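## Task

Find the patch panel that sits under the switch whose ports have red covers. One patch lead there has a loose, unplugged end; push that plug into port 19 of this panel until it clicks and latches. A plug left loose and sitting far out from the panel, not held, can mean failure. No lead may be left kinked or bent sharply. Do not unplug any other plug, and do not draw any other plug outward even a little, since that can also mean failure. At the end, each lead must pass through every ring of the cable manager that it is routed through: if the other lead is missing from one of its rings the task fails, and if the lead you plugged in is missing from one it counts against you. Anything that stays in place only because the robot is holding it does not count. Release everything and move the arms away at the end.

## Robot and tools

Robot: two arms, left_arm (on the robot's own left, the +y side) and right_arm. Each arm has six joints in this column order: waist, shoulder, elbow, wrist pitch, wrist yaw, wrist roll, plus a gripper. Stated joint ranges (rad): waist -2.880..2.880, shoulder 0.000..3.142, elbow 0.000..3.019, wrist pitch -1.693..1.571, wrist yaw -1.571..1.571, wrist roll -2.094..2.094. True ends may differ by up to 0.019 rad either way.

World frame: origin on the floor at the centre of the robot's foot, +x forward, +y to the robot's left, +z up. Results print each gripper's end_effector_position (metres) and end_effector_quat_wxyz in this frame; the position is the point between the finger pads, roughly 1 cm behind the tips, and may be off, more so at long reach. Fingers point along the gripper's +z and open along its y. Only the floor height is known.

The row: every motion command uses one row of 14 numbers, each in [-1, 1], always covering both arms: left_arm's six joint values then its opening, then right_arm's six joint values then its opening. Joint values are scaled offsets, not poses: 1.0 equals 1.264 rad (waist), 1.32 (shoulder), 1.276 (elbow), 1.83 (wrist pitch), 1.686 (wrist yaw), 2.022 (wrist roll). Opening is absolute: +1 fully open, -1 closed; between those, the fingers go to where grip_measured would read that value. To keep hold of an object command about 0.03 below grip_measured (less for a lighter grip). Pad force tops out near 50-62 N, lower on thin parts.

execute_actions(actions): a list of actions; each action is a table of up to 15 rows, one row per 1/30 s step, and the last row is held for any remaining steps of its 15. Each row's joint values are offsets from the angles the arm had when that action began (not from the previous row); for the first action of a call, that is the last reported angles. An empty list just returns state and images. If an action would push a joint more than 0.019 rad beyond its range from the action's starting angles, that action is refused for both arms; if the first action fails this, or any action is malformed, nothing in the call runs. A joint driven past its real end stops there and the result may say "joint sent to its limit".

move(target, speed, blocking): target is one 14-number row whose joint values are offsets from the "Joint positions" in the latest result that listed them; finger values are applied at the start. All joints travel on paths that finish together (0.5 to 10 s), so grippers trace curves; nothing slows for obstacles. speed (rad/s, 0.01 to 2, default 0.5) caps the joint with the longest travel. Faster contact hits harder, and aiming further past contact presses harder. blocking=false returns after 0.5 s while motion continues; then use wait(0) or stop before sending other motion. The "move:" line reports the ending (done, off_target, moving, held, fault), limits=held or limits=none, and each arm's joint farthest from target.

wait(seconds): 0 to 10 s, arms keep their last command; returns early if a running move ends. stop(): brakes a running move (needs room; fingers keep moving). zoom_image(camera, region): region [x0, y0, x1, y1] in pixels of that camera's latest image, at most 504x504. finished_scene(scene): ends the current scene (pass its number) after the robot holds the last command; irreversible, reports success and gives the next task.

Cameras: cam_head_left and cam_head_right (896x504, pinhole), cam_left_wrist and cam_right_wrist (504x504, fisheye). Calibration K, D and T_world_to_cam are given per camera; wrist camera poses follow the arm's joint readings. Expect a few degrees and millimetres of error.

Result lines: Joint positions and Joint velocities list each arm's joints (rad, rad/s) then finger gap (m; 0.094 open). Joint targets shows what joints are currently driven toward. grip_measured is the opening on the command scale (about 1 mm error per gripper). "joint command not followed" means a clearance check altered some joint targets. FAULT lines mark an arm stopping; MOTOR HOT appears from 85 °C and at 100 °C the arm drops (OVER-TEMPERATURE FAULT), so don't hold loads longer than needed.

Motion limits: each step a joint's target stays within 0.264 (waist), 0.32 (shoulder), 0.276 (elbow), 0.33 (wrist pitch), 0.186 (wrist yaw), 0.522 (wrist roll) rad of its measured angle, and targets are scaled back if they would move the gripper over 70 mm away, so big changes need several actions; re-command unfinished remainder. Zero offsets can let an arm sag: first send offsets back to the wanted angles, later zeros, and extend if it falls short. The robot keeps executing the last command while you deliberate.

Avoid: arms colliding or pushing each other, dropping or slamming the plug, hard shoves on the panel, tugging other leads, and any plug moving outward.

Each tool is called as name(argument=value, ...) on one line, values as JSON.

## Session

execute_actions(actions=[])

Scene clock: 0.00 s.
left_arm: end_effector_position=(+0.6857, +0.3634, +1.2115) grip_measured=+1.000 end_effector_quat_wxyz=(+0.265, -0.010, +0.964, +0.001) | right_arm: end_effector_position=(+0.6833, -0.3624, +1.2080) grip_measured=+1.000 end_effector_quat_wxyz=(+0.252, +0.004, +0.968, -0.006)
Joint positions: left_arm=[ 0.453  1.488  0.985 -0.186 -0.501  0.144  0.094] | right_arm=[-0.449  1.497  0.995 -0.217  0.514 -0.142  0.094]
Joint velocities: left_arm=[ 0.005 -0.015  0.007 -0.002  0.022 -0.066  0.   ] | right_arm=[-0.024 -0.005 -0.002 -0.002 -0.051 -0.037  0.   ]
Motor temperatures (°C, as the motors report them): left_arm=[26 29 28 28 25 26] | right_arm=[26 26 26 27 27 27]
Joint targets: left_arm=[0.449 1.481 1.009 -0.182 -0.500 0.144] | right_arm=[-0.451 1.501 1.012 -0.215 0.514 -0.142]

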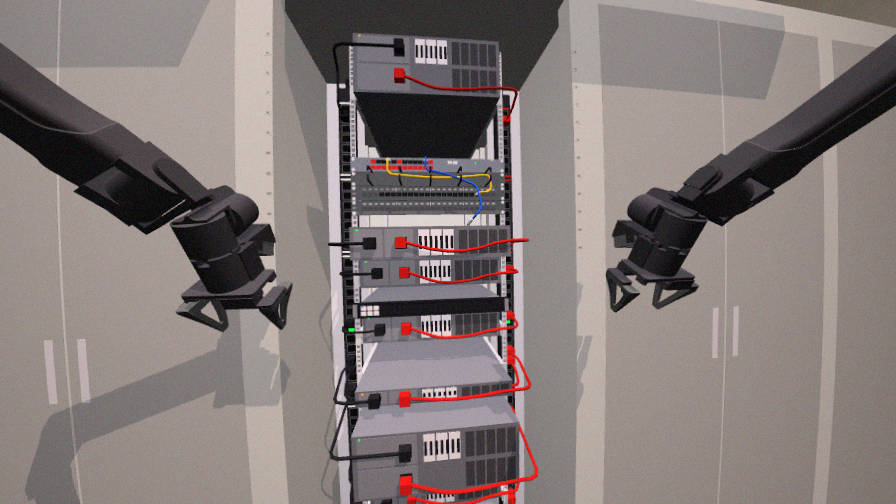

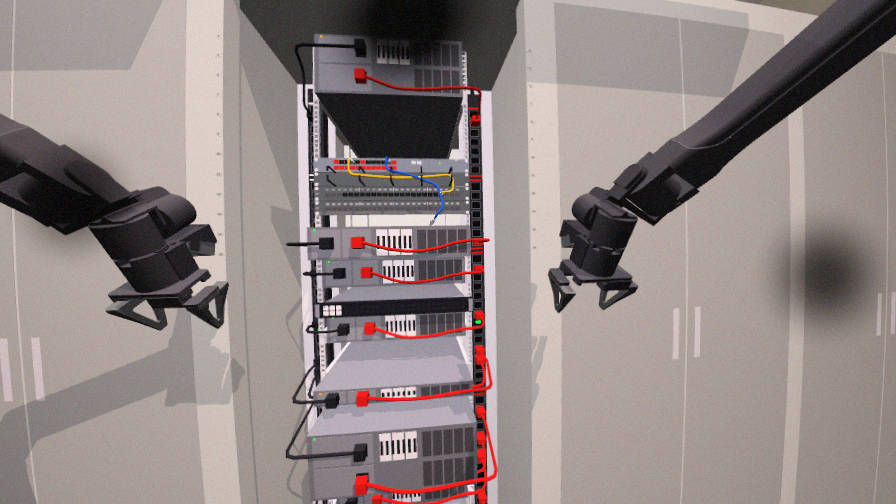

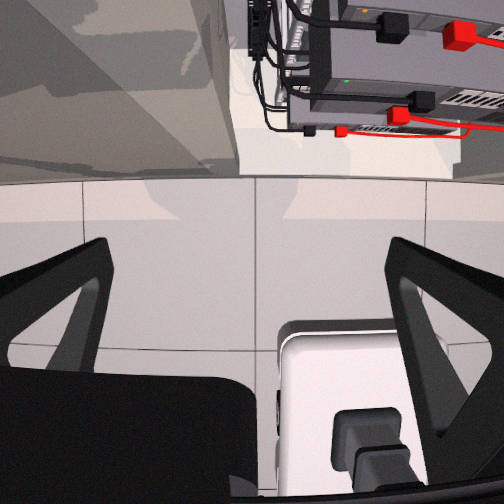

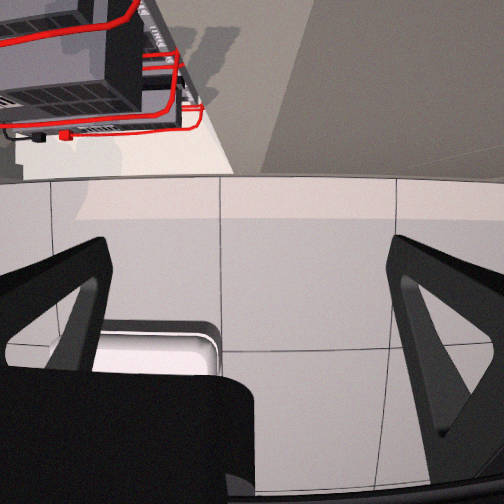

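zoom_image(camera="cam_head_left", region=[340, 140, 520, 240])

zoom_image(camera="cam_head_right", region=[300, 140, 480, 240])

Region (340, 140, 520, 240) of cam_head_left's 896x504 image, scaled by 2.800, with more detail than that image has.

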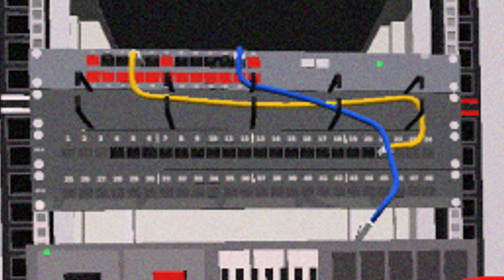

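Region (300, 140, 480, 240) of cam_head_right's 896x504 image, scaled by 2.800, with more detail than that image has.

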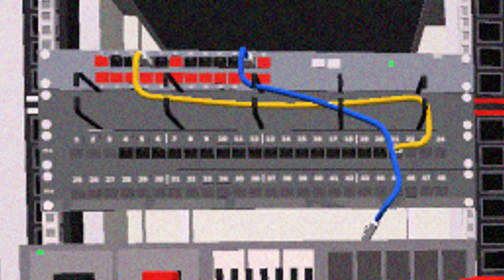

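move(target=[0,0,0,0,0,0,1, 0.355,0,0,0,-0.305,0.07,1])

Scene clock: 3.10 s.
left_arm: end_effector_position=(+0.6857, +0.3634, +1.2115) grip_measured=+1.000 end_effector_quat_wxyz=(+0.265, -0.010, +0.964, +0.001) | right_arm: end_effector_position=(+0.5980, -0.0732, +1.3678) grip_measured=+1.000 end_effector_quat_wxyz=(+0.297, -0.182, +0.863, +0.366)
Joint positions: left_arm=[ 0.453  1.488  0.985 -0.186 -0.501  0.144  0.094] | right_arm=[ 0.003  1.497  0.995 -0.217  0.001 -0.015  0.094]
Joint velocities: left_arm=[-0.015 -0.005 -0.017 -0.022 -0.022  0.007  0.   ] | right_arm=[-0.005  0.005  0.007 -0.007  0.051  0.007  0.   ]
Motor temperatures (°C, as the motors report them): left_arm=[26 29 28 28 25 26] | right_arm=[26 26 26 27 27 27]
Joint targets: left_arm=[0.453 1.488 0.985 -0.186 -0.501 0.144] | right_arm=[0.000 1.497 0.995 -0.217 -0.000 -0.000]
move: done; limits=none; left_arm: farthest joint: the waist, 0.000 radians from its target (0.000 radians at the start); right_arm: farthest joint: the wrist roll, 0.014 radians from its target (0.141 radians at the start)
camera_calibration (this result's frames):
cam_right_wrist: T_world_to_cam=[[0.52755, -0.67237, -0.519239, 0.343179], [-0.838039, -0.512056, -0.188384, 0.724119], [-0.139216, 0.534525, -0.833608, 1.3854], [0, 0, 0, 1]] pos_world=[0.618666, -0.138998, 1.46949]

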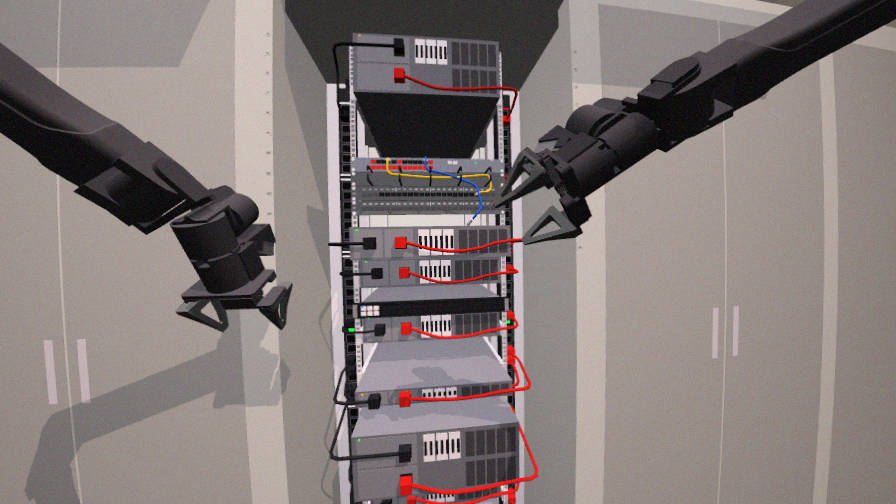

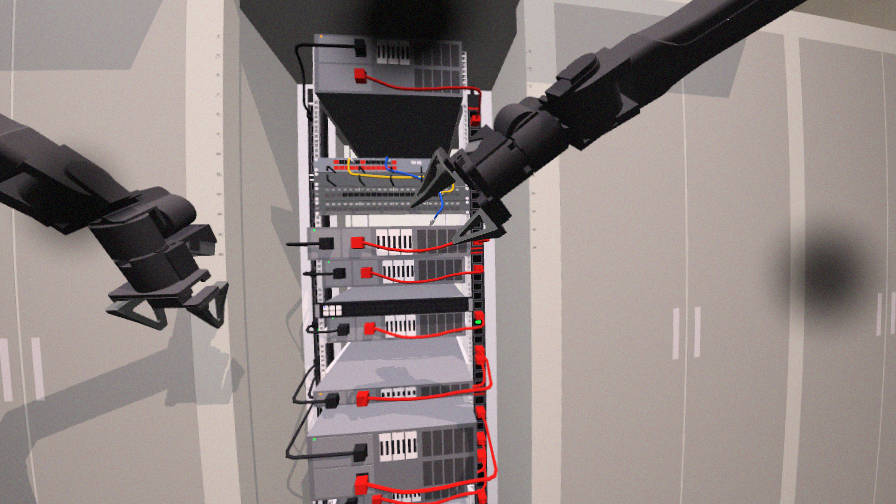

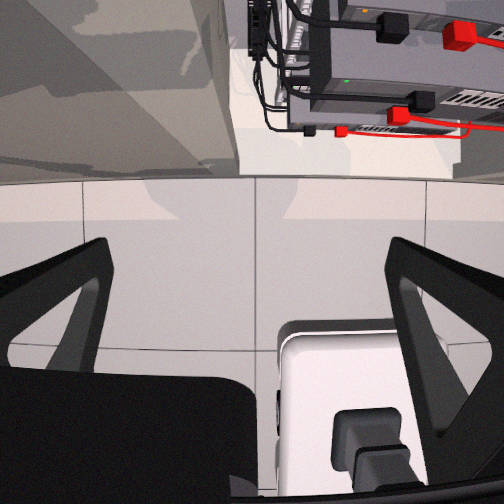

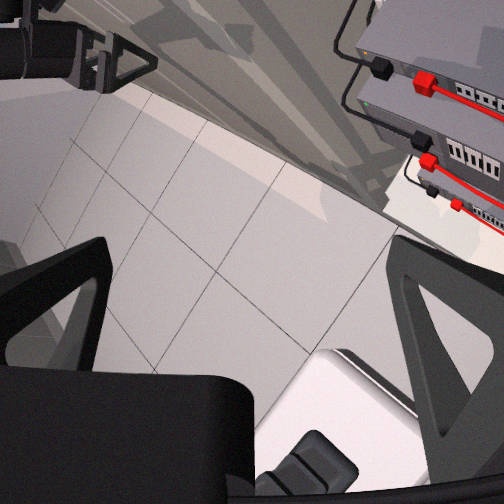

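move(target=[0,0,0,0,0,0,1, 0,0,0,0.3,0,0,1], speed=1)

move(target=[0,0,0,0,0,0,1, 0,0,0.3,0,0,0,1], speed=1)

move(target=[0,0,0,0,0,0,1, 0,0.25,0,0,0,0,1], speed=1)

move(target=[0,0,0,0,0,0,1, -0.3,0,0,0,0,0,1], speed=1)

Scene clock: 5.00 s.
left_arm: end_effector_position=(+0.6857, +0.3634, +1.2115) grip_measured=+1.000 end_effector_quat_wxyz=(+0.265, -0.010, +0.964, +0.001) | right_arm: end_effector_position=(+0.6788, -0.0867, +1.4634) grip_measured=+1.000 end_effector_quat_wxyz=(+0.510, -0.080, +0.759, +0.397)
Joint positions: left_arm=[ 0.453  1.488  0.985 -0.186 -0.501  0.144  0.094] | right_arm=[ 0.003  1.497  0.993  0.307  0.001 -0.014  0.094]
Joint velocities: left_arm=[-0.015 -0.005 -0.012 -0.007 -0.007  0.051  0.   ] | right_arm=[-0.015  0.005 -0.007  0.002  0.037 -0.007  0.   ]
Motor temperatures (°C, as the motors report them): left_arm=[26 29 28 28 25 26] | right_arm=[26 26 27 27 27 27]
Joint targets: left_arm=[0.453 1.488 0.985 -0.186 -0.501 0.144] | right_arm=[0.003 1.497 0.995 0.332 0.001 -0.015]
move: off_target (right_arm); limits=none; left_arm: farthest joint: the waist, 0.000 radians from its target (0.000 radians at the start); right_arm: farthest joint: the wrist pitch, 0.025 radians from its target (0.549 radians at the start)
camera_calibration (this result's frames):
cam_right_wrist: T_world_to_cam=[[0.520305, -0.677205, -0.520265, 0.347159], [-0.799692, -0.172623, -0.575059, 1.37215], [0.299623, 0.715259, -0.631372, 0.905339], [0, 0, 0, 1]] pos_world=[0.645409, -0.17559, 1.54129]

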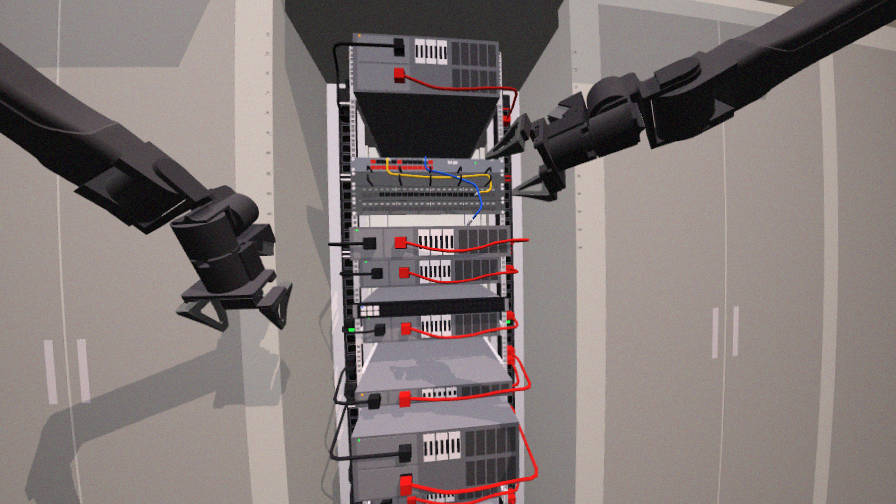

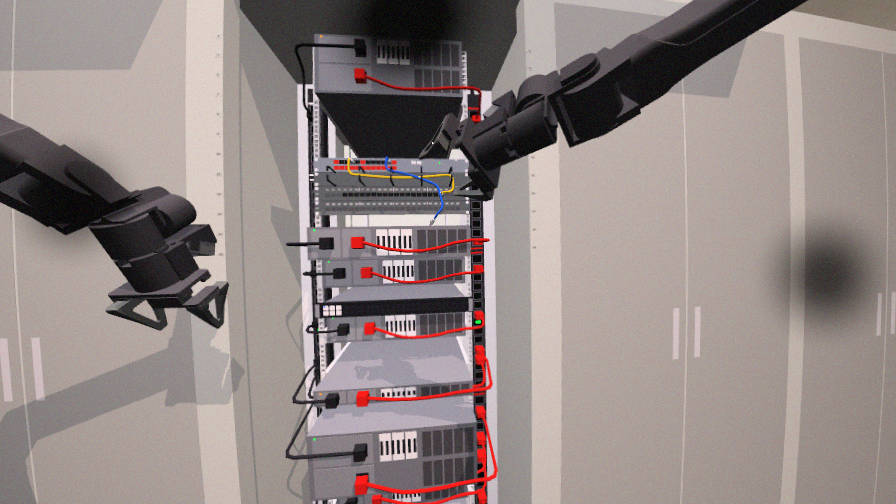

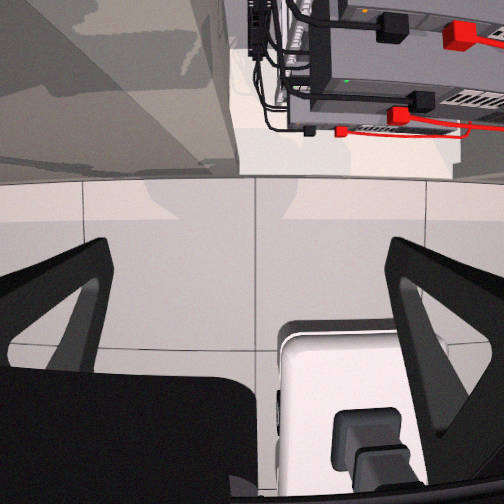

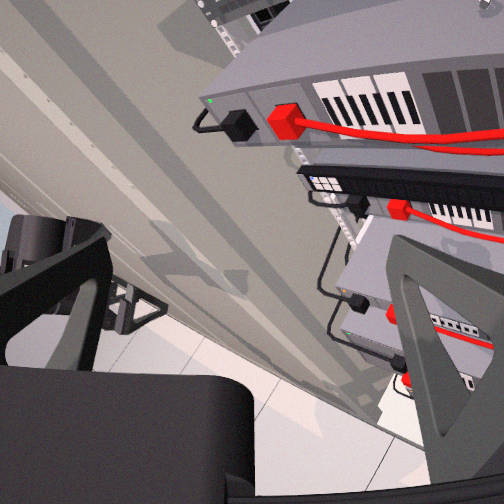

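Scene clock: 5.97 s.
left_arm: end_effector_position=(+0.6857, +0.3634, +1.2115) grip_measured=+1.000 end_effector_quat_wxyz=(+0.265, -0.010, +0.964, +0.001) | right_arm: end_effector_position=(+0.7860, -0.1596, +1.6591) grip_measured=+1.000 end_effector_quat_wxyz=(+0.645, -0.002, +0.650, +0.403)
Joint positions: left_arm=[ 0.453  1.488  0.985 -0.186 -0.501  0.144  0.094] | right_arm=[ 0.003  1.484  1.36   0.307  0.001 -0.014  0.094]
Joint velocities: left_arm=[-0.005 -0.015 -0.012  0.002  0.051  0.007  0.   ] | right_arm=[ 0.015  0.005 -0.017  0.022 -0.022  0.022  0.   ]
Motor temperatures (°C, as the motors report them): left_arm=[26 30 28 28 25 26] | right_arm=[26 26 27 27 27 27]
Joint targets: left_arm=[0.453 1.488 0.985 -0.186 -0.501 0.144] | right_arm=[0.003 1.497 1.375 0.307 0.001 -0.014]
move: done; limits=none; left_arm: farthest joint: the waist, 0.000 radians from its target (0.000 radians at the start); right_arm: farthest joint: the elbow, 0.015 radians from its target (0.383 radians at the start)
camera_calibration (this result's frames):
cam_right_wrist: T_world_to_cam=[[0.515058, -0.679056, -0.523067, 0.352323], [-0.633636, 0.109328, -0.765867, 1.78884], [0.577252, 0.7259, -0.373964, 0.405374], [0, 0, 0, 1]] pos_world=[0.718006, -0.250585, 1.7059]

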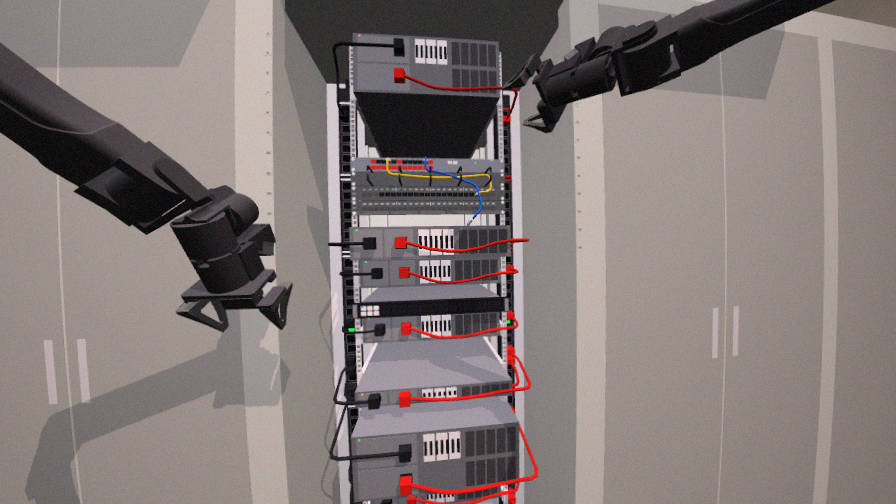

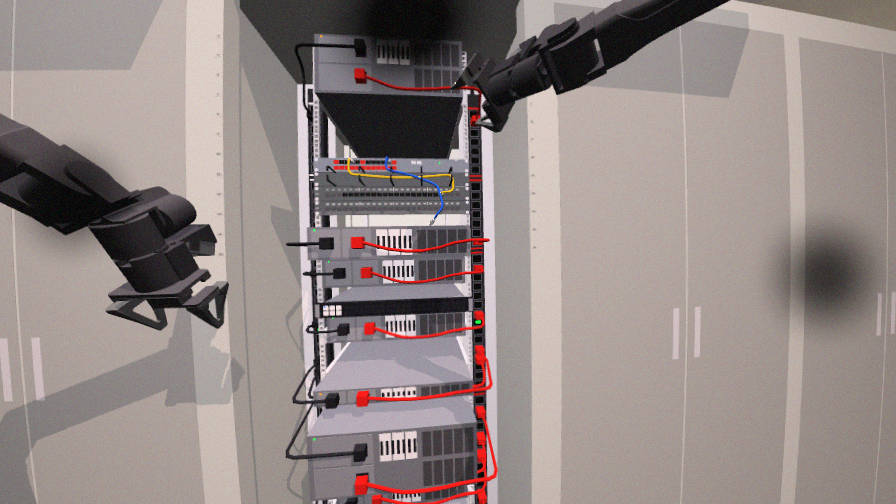

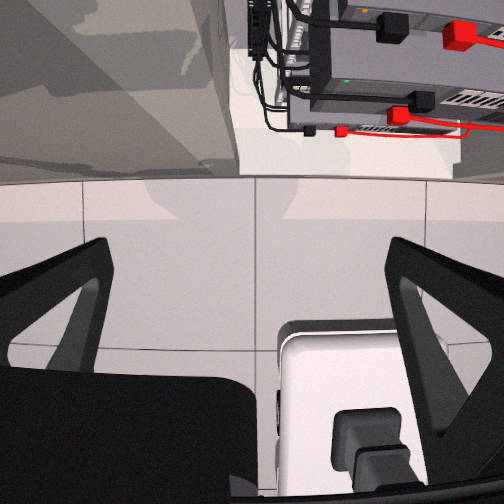

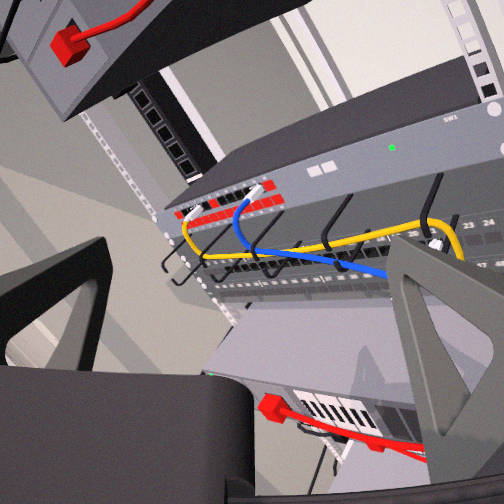

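Scene clock: 7.17 s.
left_arm: end_effector_position=(+0.6857, +0.3634, +1.2115) grip_measured=+1.000 end_effector_quat_wxyz=(+0.265, -0.010, +0.964, +0.001) | right_arm: end_effector_position=(+0.7702, +0.0003, +1.4437) grip_measured=+1.000 end_effector_quat_wxyz=(+0.517, -0.076, +0.754, +0.397)
Joint positions: left_arm=[ 0.453  1.488  0.985 -0.186 -0.501  0.144  0.094] | right_arm=[ 0.003  1.826  1.339  0.307  0.001 -0.014  0.094]
Joint velocities: left_arm=[-0.005 -0.005 -0.002 -0.012 -0.007 -0.022  0.   ] | right_arm=[-0.005 -0.005 -0.027  0.007 -0.007  0.066  0.   ]
Motor temperatures (°C, as the motors report them): left_arm=[26 30 29 28 25 26] | right_arm=[26 26 27 27 27 27]
Joint targets: left_arm=[0.453 1.488 0.985 -0.186 -0.501 0.144] | right_arm=[0.003 1.813 1.360 0.307 0.001 -0.014]
move: off_target (right_arm); limits=none; left_arm: farthest joint: the waist, 0.000 radians from its target (0.000 radians at the start); right_arm: farthest joint: the elbow, 0.021 radians from its target (0.000 radians at the start)
camera_calibration (this result's frames):
cam_right_wrist: T_world_to_cam=[[0.520064, -0.677322, -0.520354, 0.348575], [-0.794568, -0.160144, -0.585675, 1.46032], [0.313359, 0.718045, -0.621464, 0.778458], [0, 0, 0, 1]] pos_world=[0.735107, -0.0890097, 1.52044]

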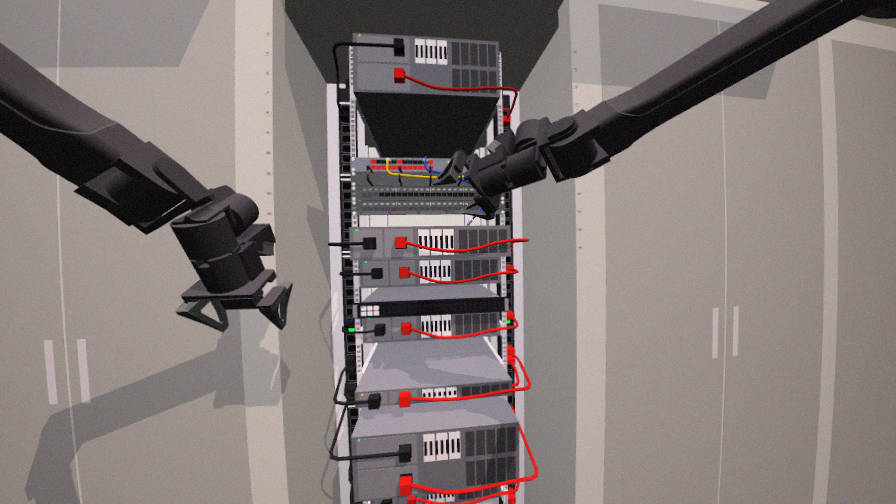

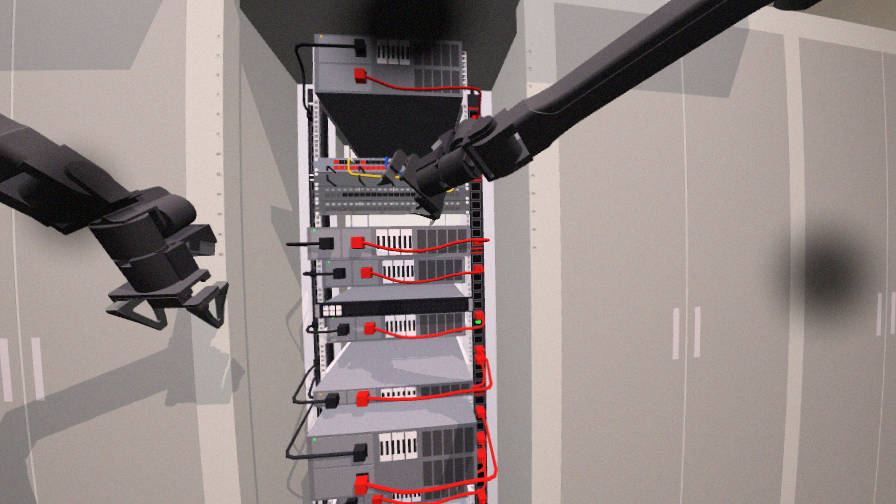

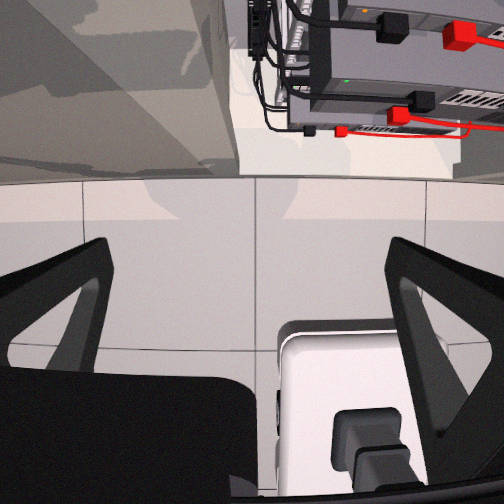

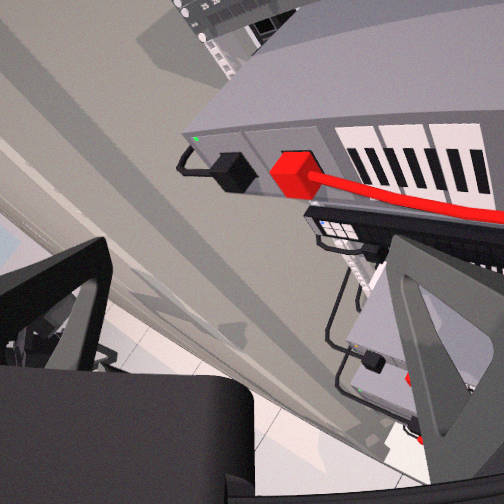

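Scene clock: 8.20 s.
left_arm: end_effector_position=(+0.6857, +0.3634, +1.2115) grip_measured=+1.000 end_effector_quat_wxyz=(+0.265, -0.010, +0.964, +0.001) | right_arm: end_effector_position=(+0.8683, -0.2107, +1.2944) grip_measured=+1.000 end_effector_quat_wxyz=(+0.510, +0.019, +0.819, +0.262)
Joint positions: left_arm=[ 0.453  1.488  0.985 -0.186 -0.501  0.144  0.094] | right_arm=[-0.362  1.826  1.33   0.307 -0.001 -0.062  0.094]
Joint velocities: left_arm=[ 0.005 -0.015  0.007  0.007 -0.037 -0.037  0.   ] | right_arm=[-0.005  0.015 -0.017  0.007 -0.037 -0.007  0.   ]
Motor temperatures (°C, as the motors report them): left_arm=[26 30 29 28 25 26] | right_arm=[26 26 27 27 27 27]
Joint targets: left_arm=[0.453 1.488 0.985 -0.186 -0.501 0.144] | right_arm=[-0.375 1.826 1.339 0.307 0.001 -0.014]
move: off_target (right_arm); limits=none; left_arm: farthest joint: the waist, 0.000 radians from its target (0.000 radians at the start); right_arm: farthest joint: the wrist roll, 0.048 radians from its target (0.000 radians at the start)
camera_calibration (this result's frames):
cam_right_wrist: T_world_to_cam=[[0.228053, -0.865178, -0.446608, 0.195425], [-0.888475, 0.002701, -0.458917, 1.36876], [0.398251, 0.501458, -0.768073, 0.876866], [0, 0, 0, 1]] pos_world=[0.822332, -0.274331, 1.38892]

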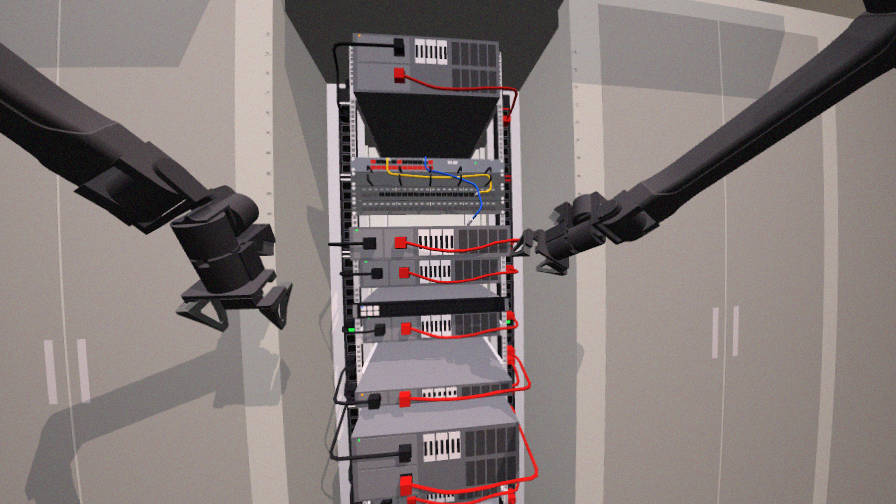

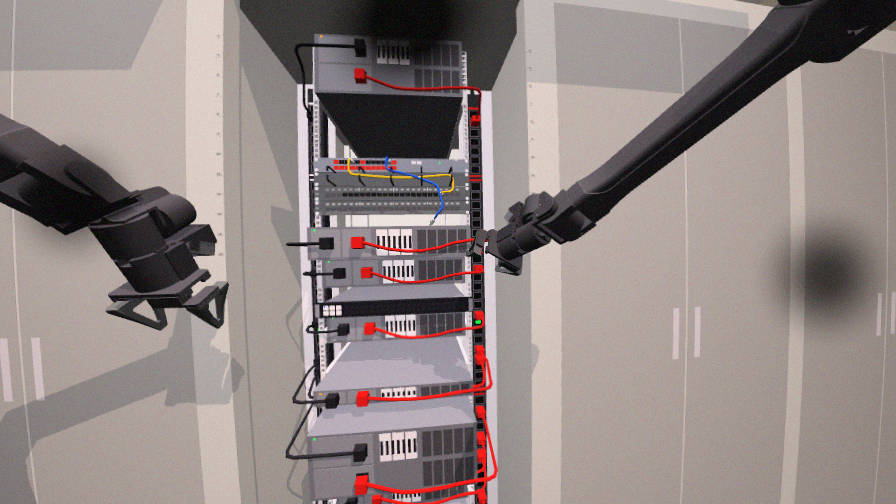

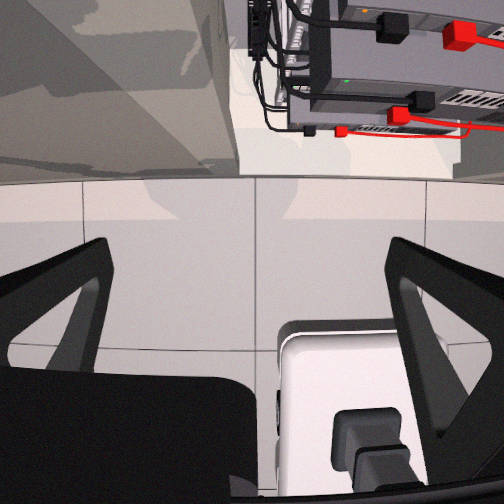

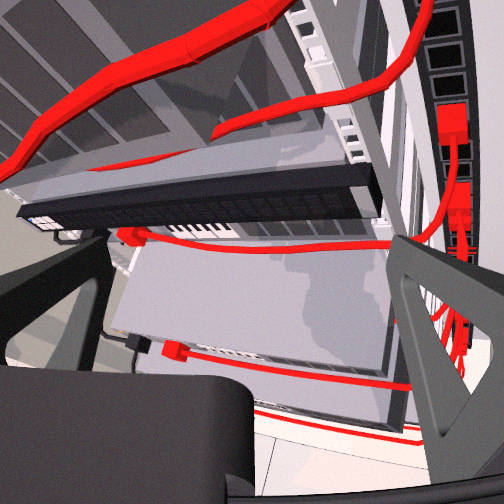

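move(target=[0,0,0,0,0,0,1, 0.229,0,0,0.556,0.173,-0.334,1], speed=0.8)

move(target=[0,0,0,0,0,0,1, 0,0.208,0.07,0.01,0,0,1], speed=0.5)

Scene clock: 14.40 s.
left_arm: end_effector_position=(+0.6857, +0.3634, +1.2115) grip_measured=+1.000 end_effector_quat_wxyz=(+0.265, -0.010, +0.964, +0.001) | right_arm: end_effector_position=(+0.8264, -0.2101, +1.5676) grip_measured=+1.000 end_effector_quat_wxyz=(+0.839, +0.066, +0.541, -0.011)
Joint positions: left_arm=[ 0.453  1.488  0.985 -0.186 -0.501  0.144  0.094] | right_arm=[-0.077  1.826  1.326  1.304  0.287 -0.723  0.094]
Joint velocities: left_arm=[-0.005  0.005  0.012 -0.002 -0.051  0.007  0.   ] | right_arm=[-0.015 -0.015 -0.012 -0.007  0.022  0.037  0.   ]
Motor temperatures (°C, as the motors report them): left_arm=[26 30 29 28 25 26] | right_arm=[26 27 28 27 27 27]
Joint targets: left_arm=[0.453 1.488 0.985 -0.186 -0.501 0.144] | right_arm=[-0.073 1.826 1.330 1.325 0.291 -0.738]
move: done; limits=none; left_arm: farthest joint: the waist, 0.000 radians from its target (0.000 radians at the start); right_arm: farthest joint: the wrist pitch, 0.020 radians from its target (1.017 radians at the start)
camera_calibration (this result's frames):
cam_right_wrist: T_world_to_cam=[[-0.0970007, -0.990084, -0.101612, 0.0290787], [-0.201186, 0.119491, -0.972238, 1.71814], [0.974738, -0.0738647, -0.210782, -0.367806], [0, 0, 0, 1]] pos_world=[0.707001, -0.20368, 1.59587]

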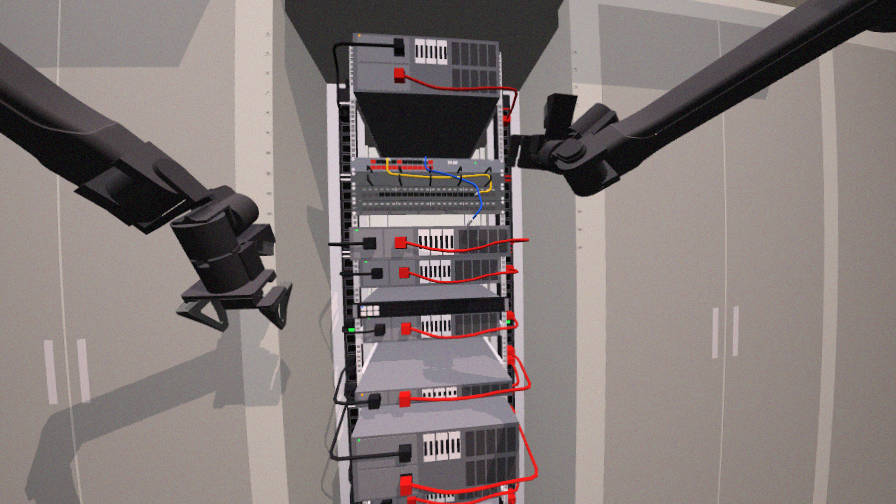

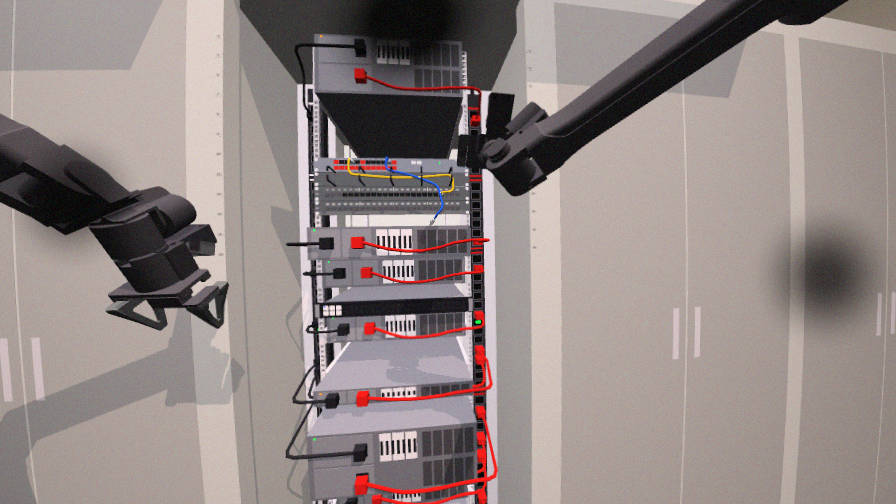

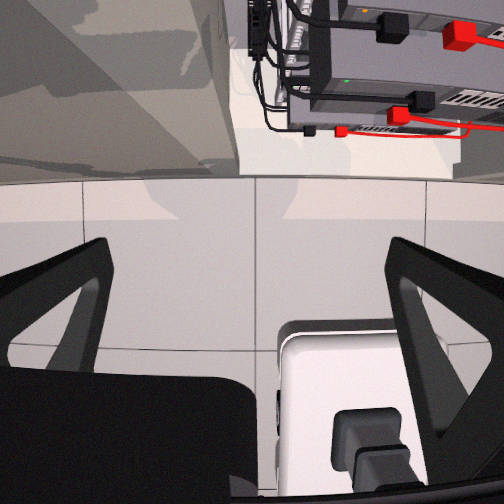

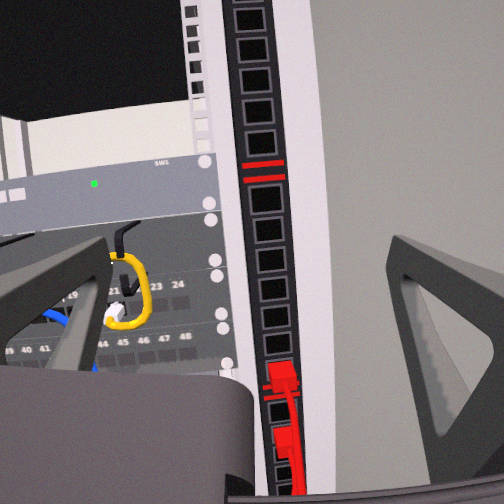

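Scene clock: 15.60 s.
left_arm: end_effector_position=(+0.6857, +0.3634, +1.2115) grip_measured=+1.000 end_effector_quat_wxyz=(+0.265, -0.010, +0.964, +0.001) | right_arm: end_effector_position=(+0.8341, -0.0981, +1.4236) grip_measured=+1.000 end_effector_quat_wxyz=(+0.795, -0.009, +0.607, +0.005)
Joint positions: left_arm=[ 0.453  1.488  0.985 -0.186 -0.501  0.144  0.094] | right_arm=[-0.077  2.103  1.383  1.304  0.287 -0.723  0.094]
Joint velocities: left_arm=[-0.005 -0.015  0.002 -0.007 -0.022 -0.051  0.   ] | right_arm=[-0.005 -0.005 -0.002 -0.012  0.007  0.022  0.   ]
Motor temperatures (°C, as the motors report them): left_arm=[26 30 29 28 25 26] | right_arm=[27 27 28 27 27 27]
Joint targets: left_arm=[0.453 1.488 0.985 -0.186 -0.501 0.144] | right_arm=[-0.077 2.101 1.415 1.323 0.287 -0.723]
move: off_target (right_arm); limits=none; left_arm: farthest joint: the waist, 0.000 radians from its target (0.000 radians at the start); right_arm: farthest joint: the elbow, 0.032 radians from its target (0.089 radians at the start)
camera_calibration (this result's frames):
cam_right_wrist: T_world_to_cam=[[0.012297, -0.999912, 0.00503443, -0.117815], [-0.358167, -0.00910539, -0.933613, 1.62964], [0.933577, 0.00967748, -0.358247, -0.14494], [0, 0, 0, 1]] pos_world=[0.720444, -0.101564, 1.47012]

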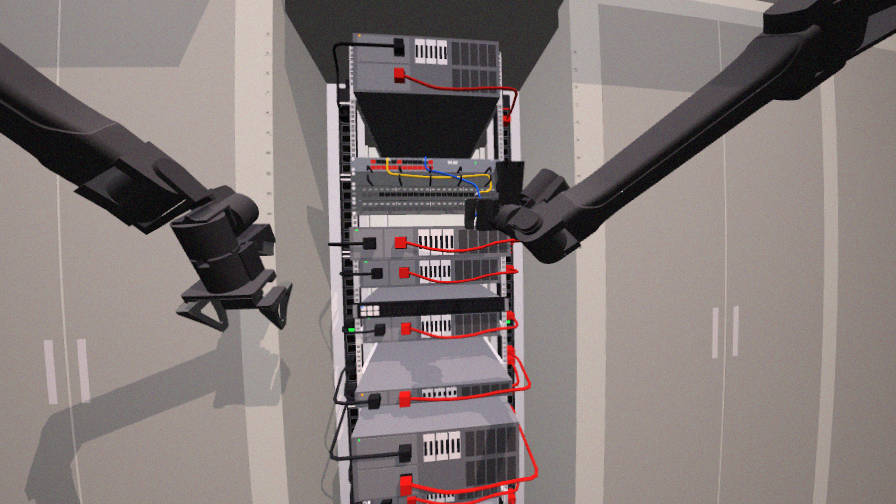

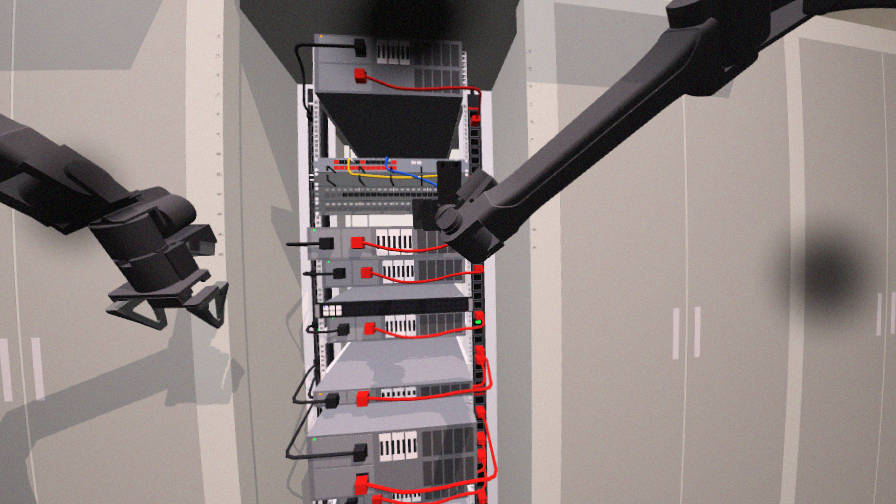

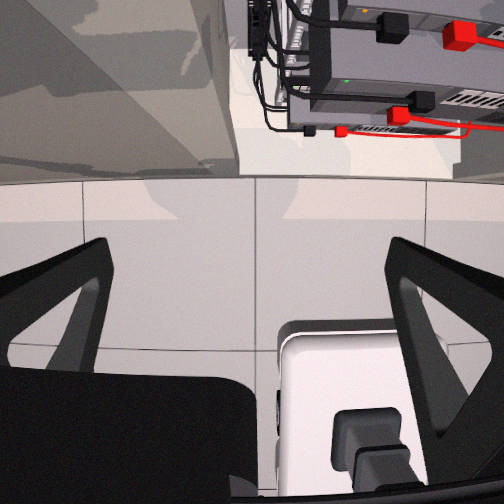

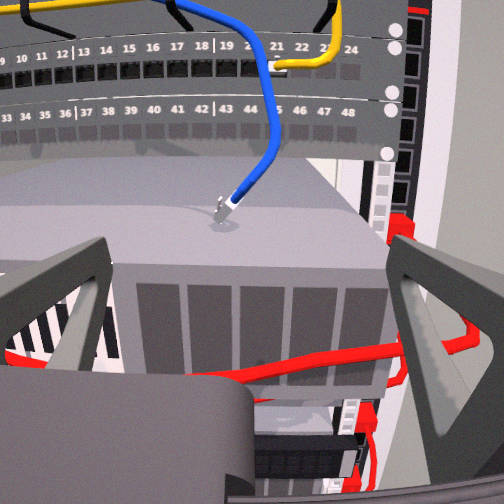

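The model works well.

zoom_image(camera="cam_right_wrist", region=[150, 30, 330, 240])

Region (150, 30, 330, 240) of cam_right_wrist's 504x504 image, scaled by 2.400, with more detail than that image has; it fills the left 432 columns of this view, and the rest is white.

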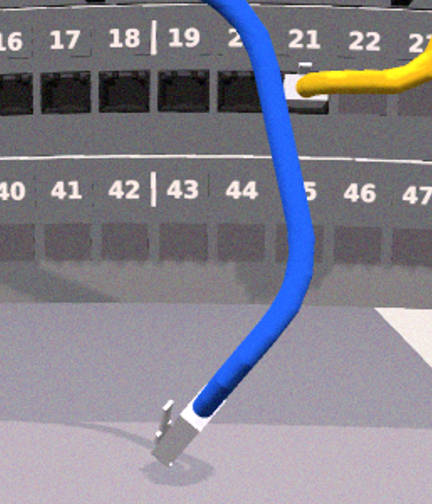

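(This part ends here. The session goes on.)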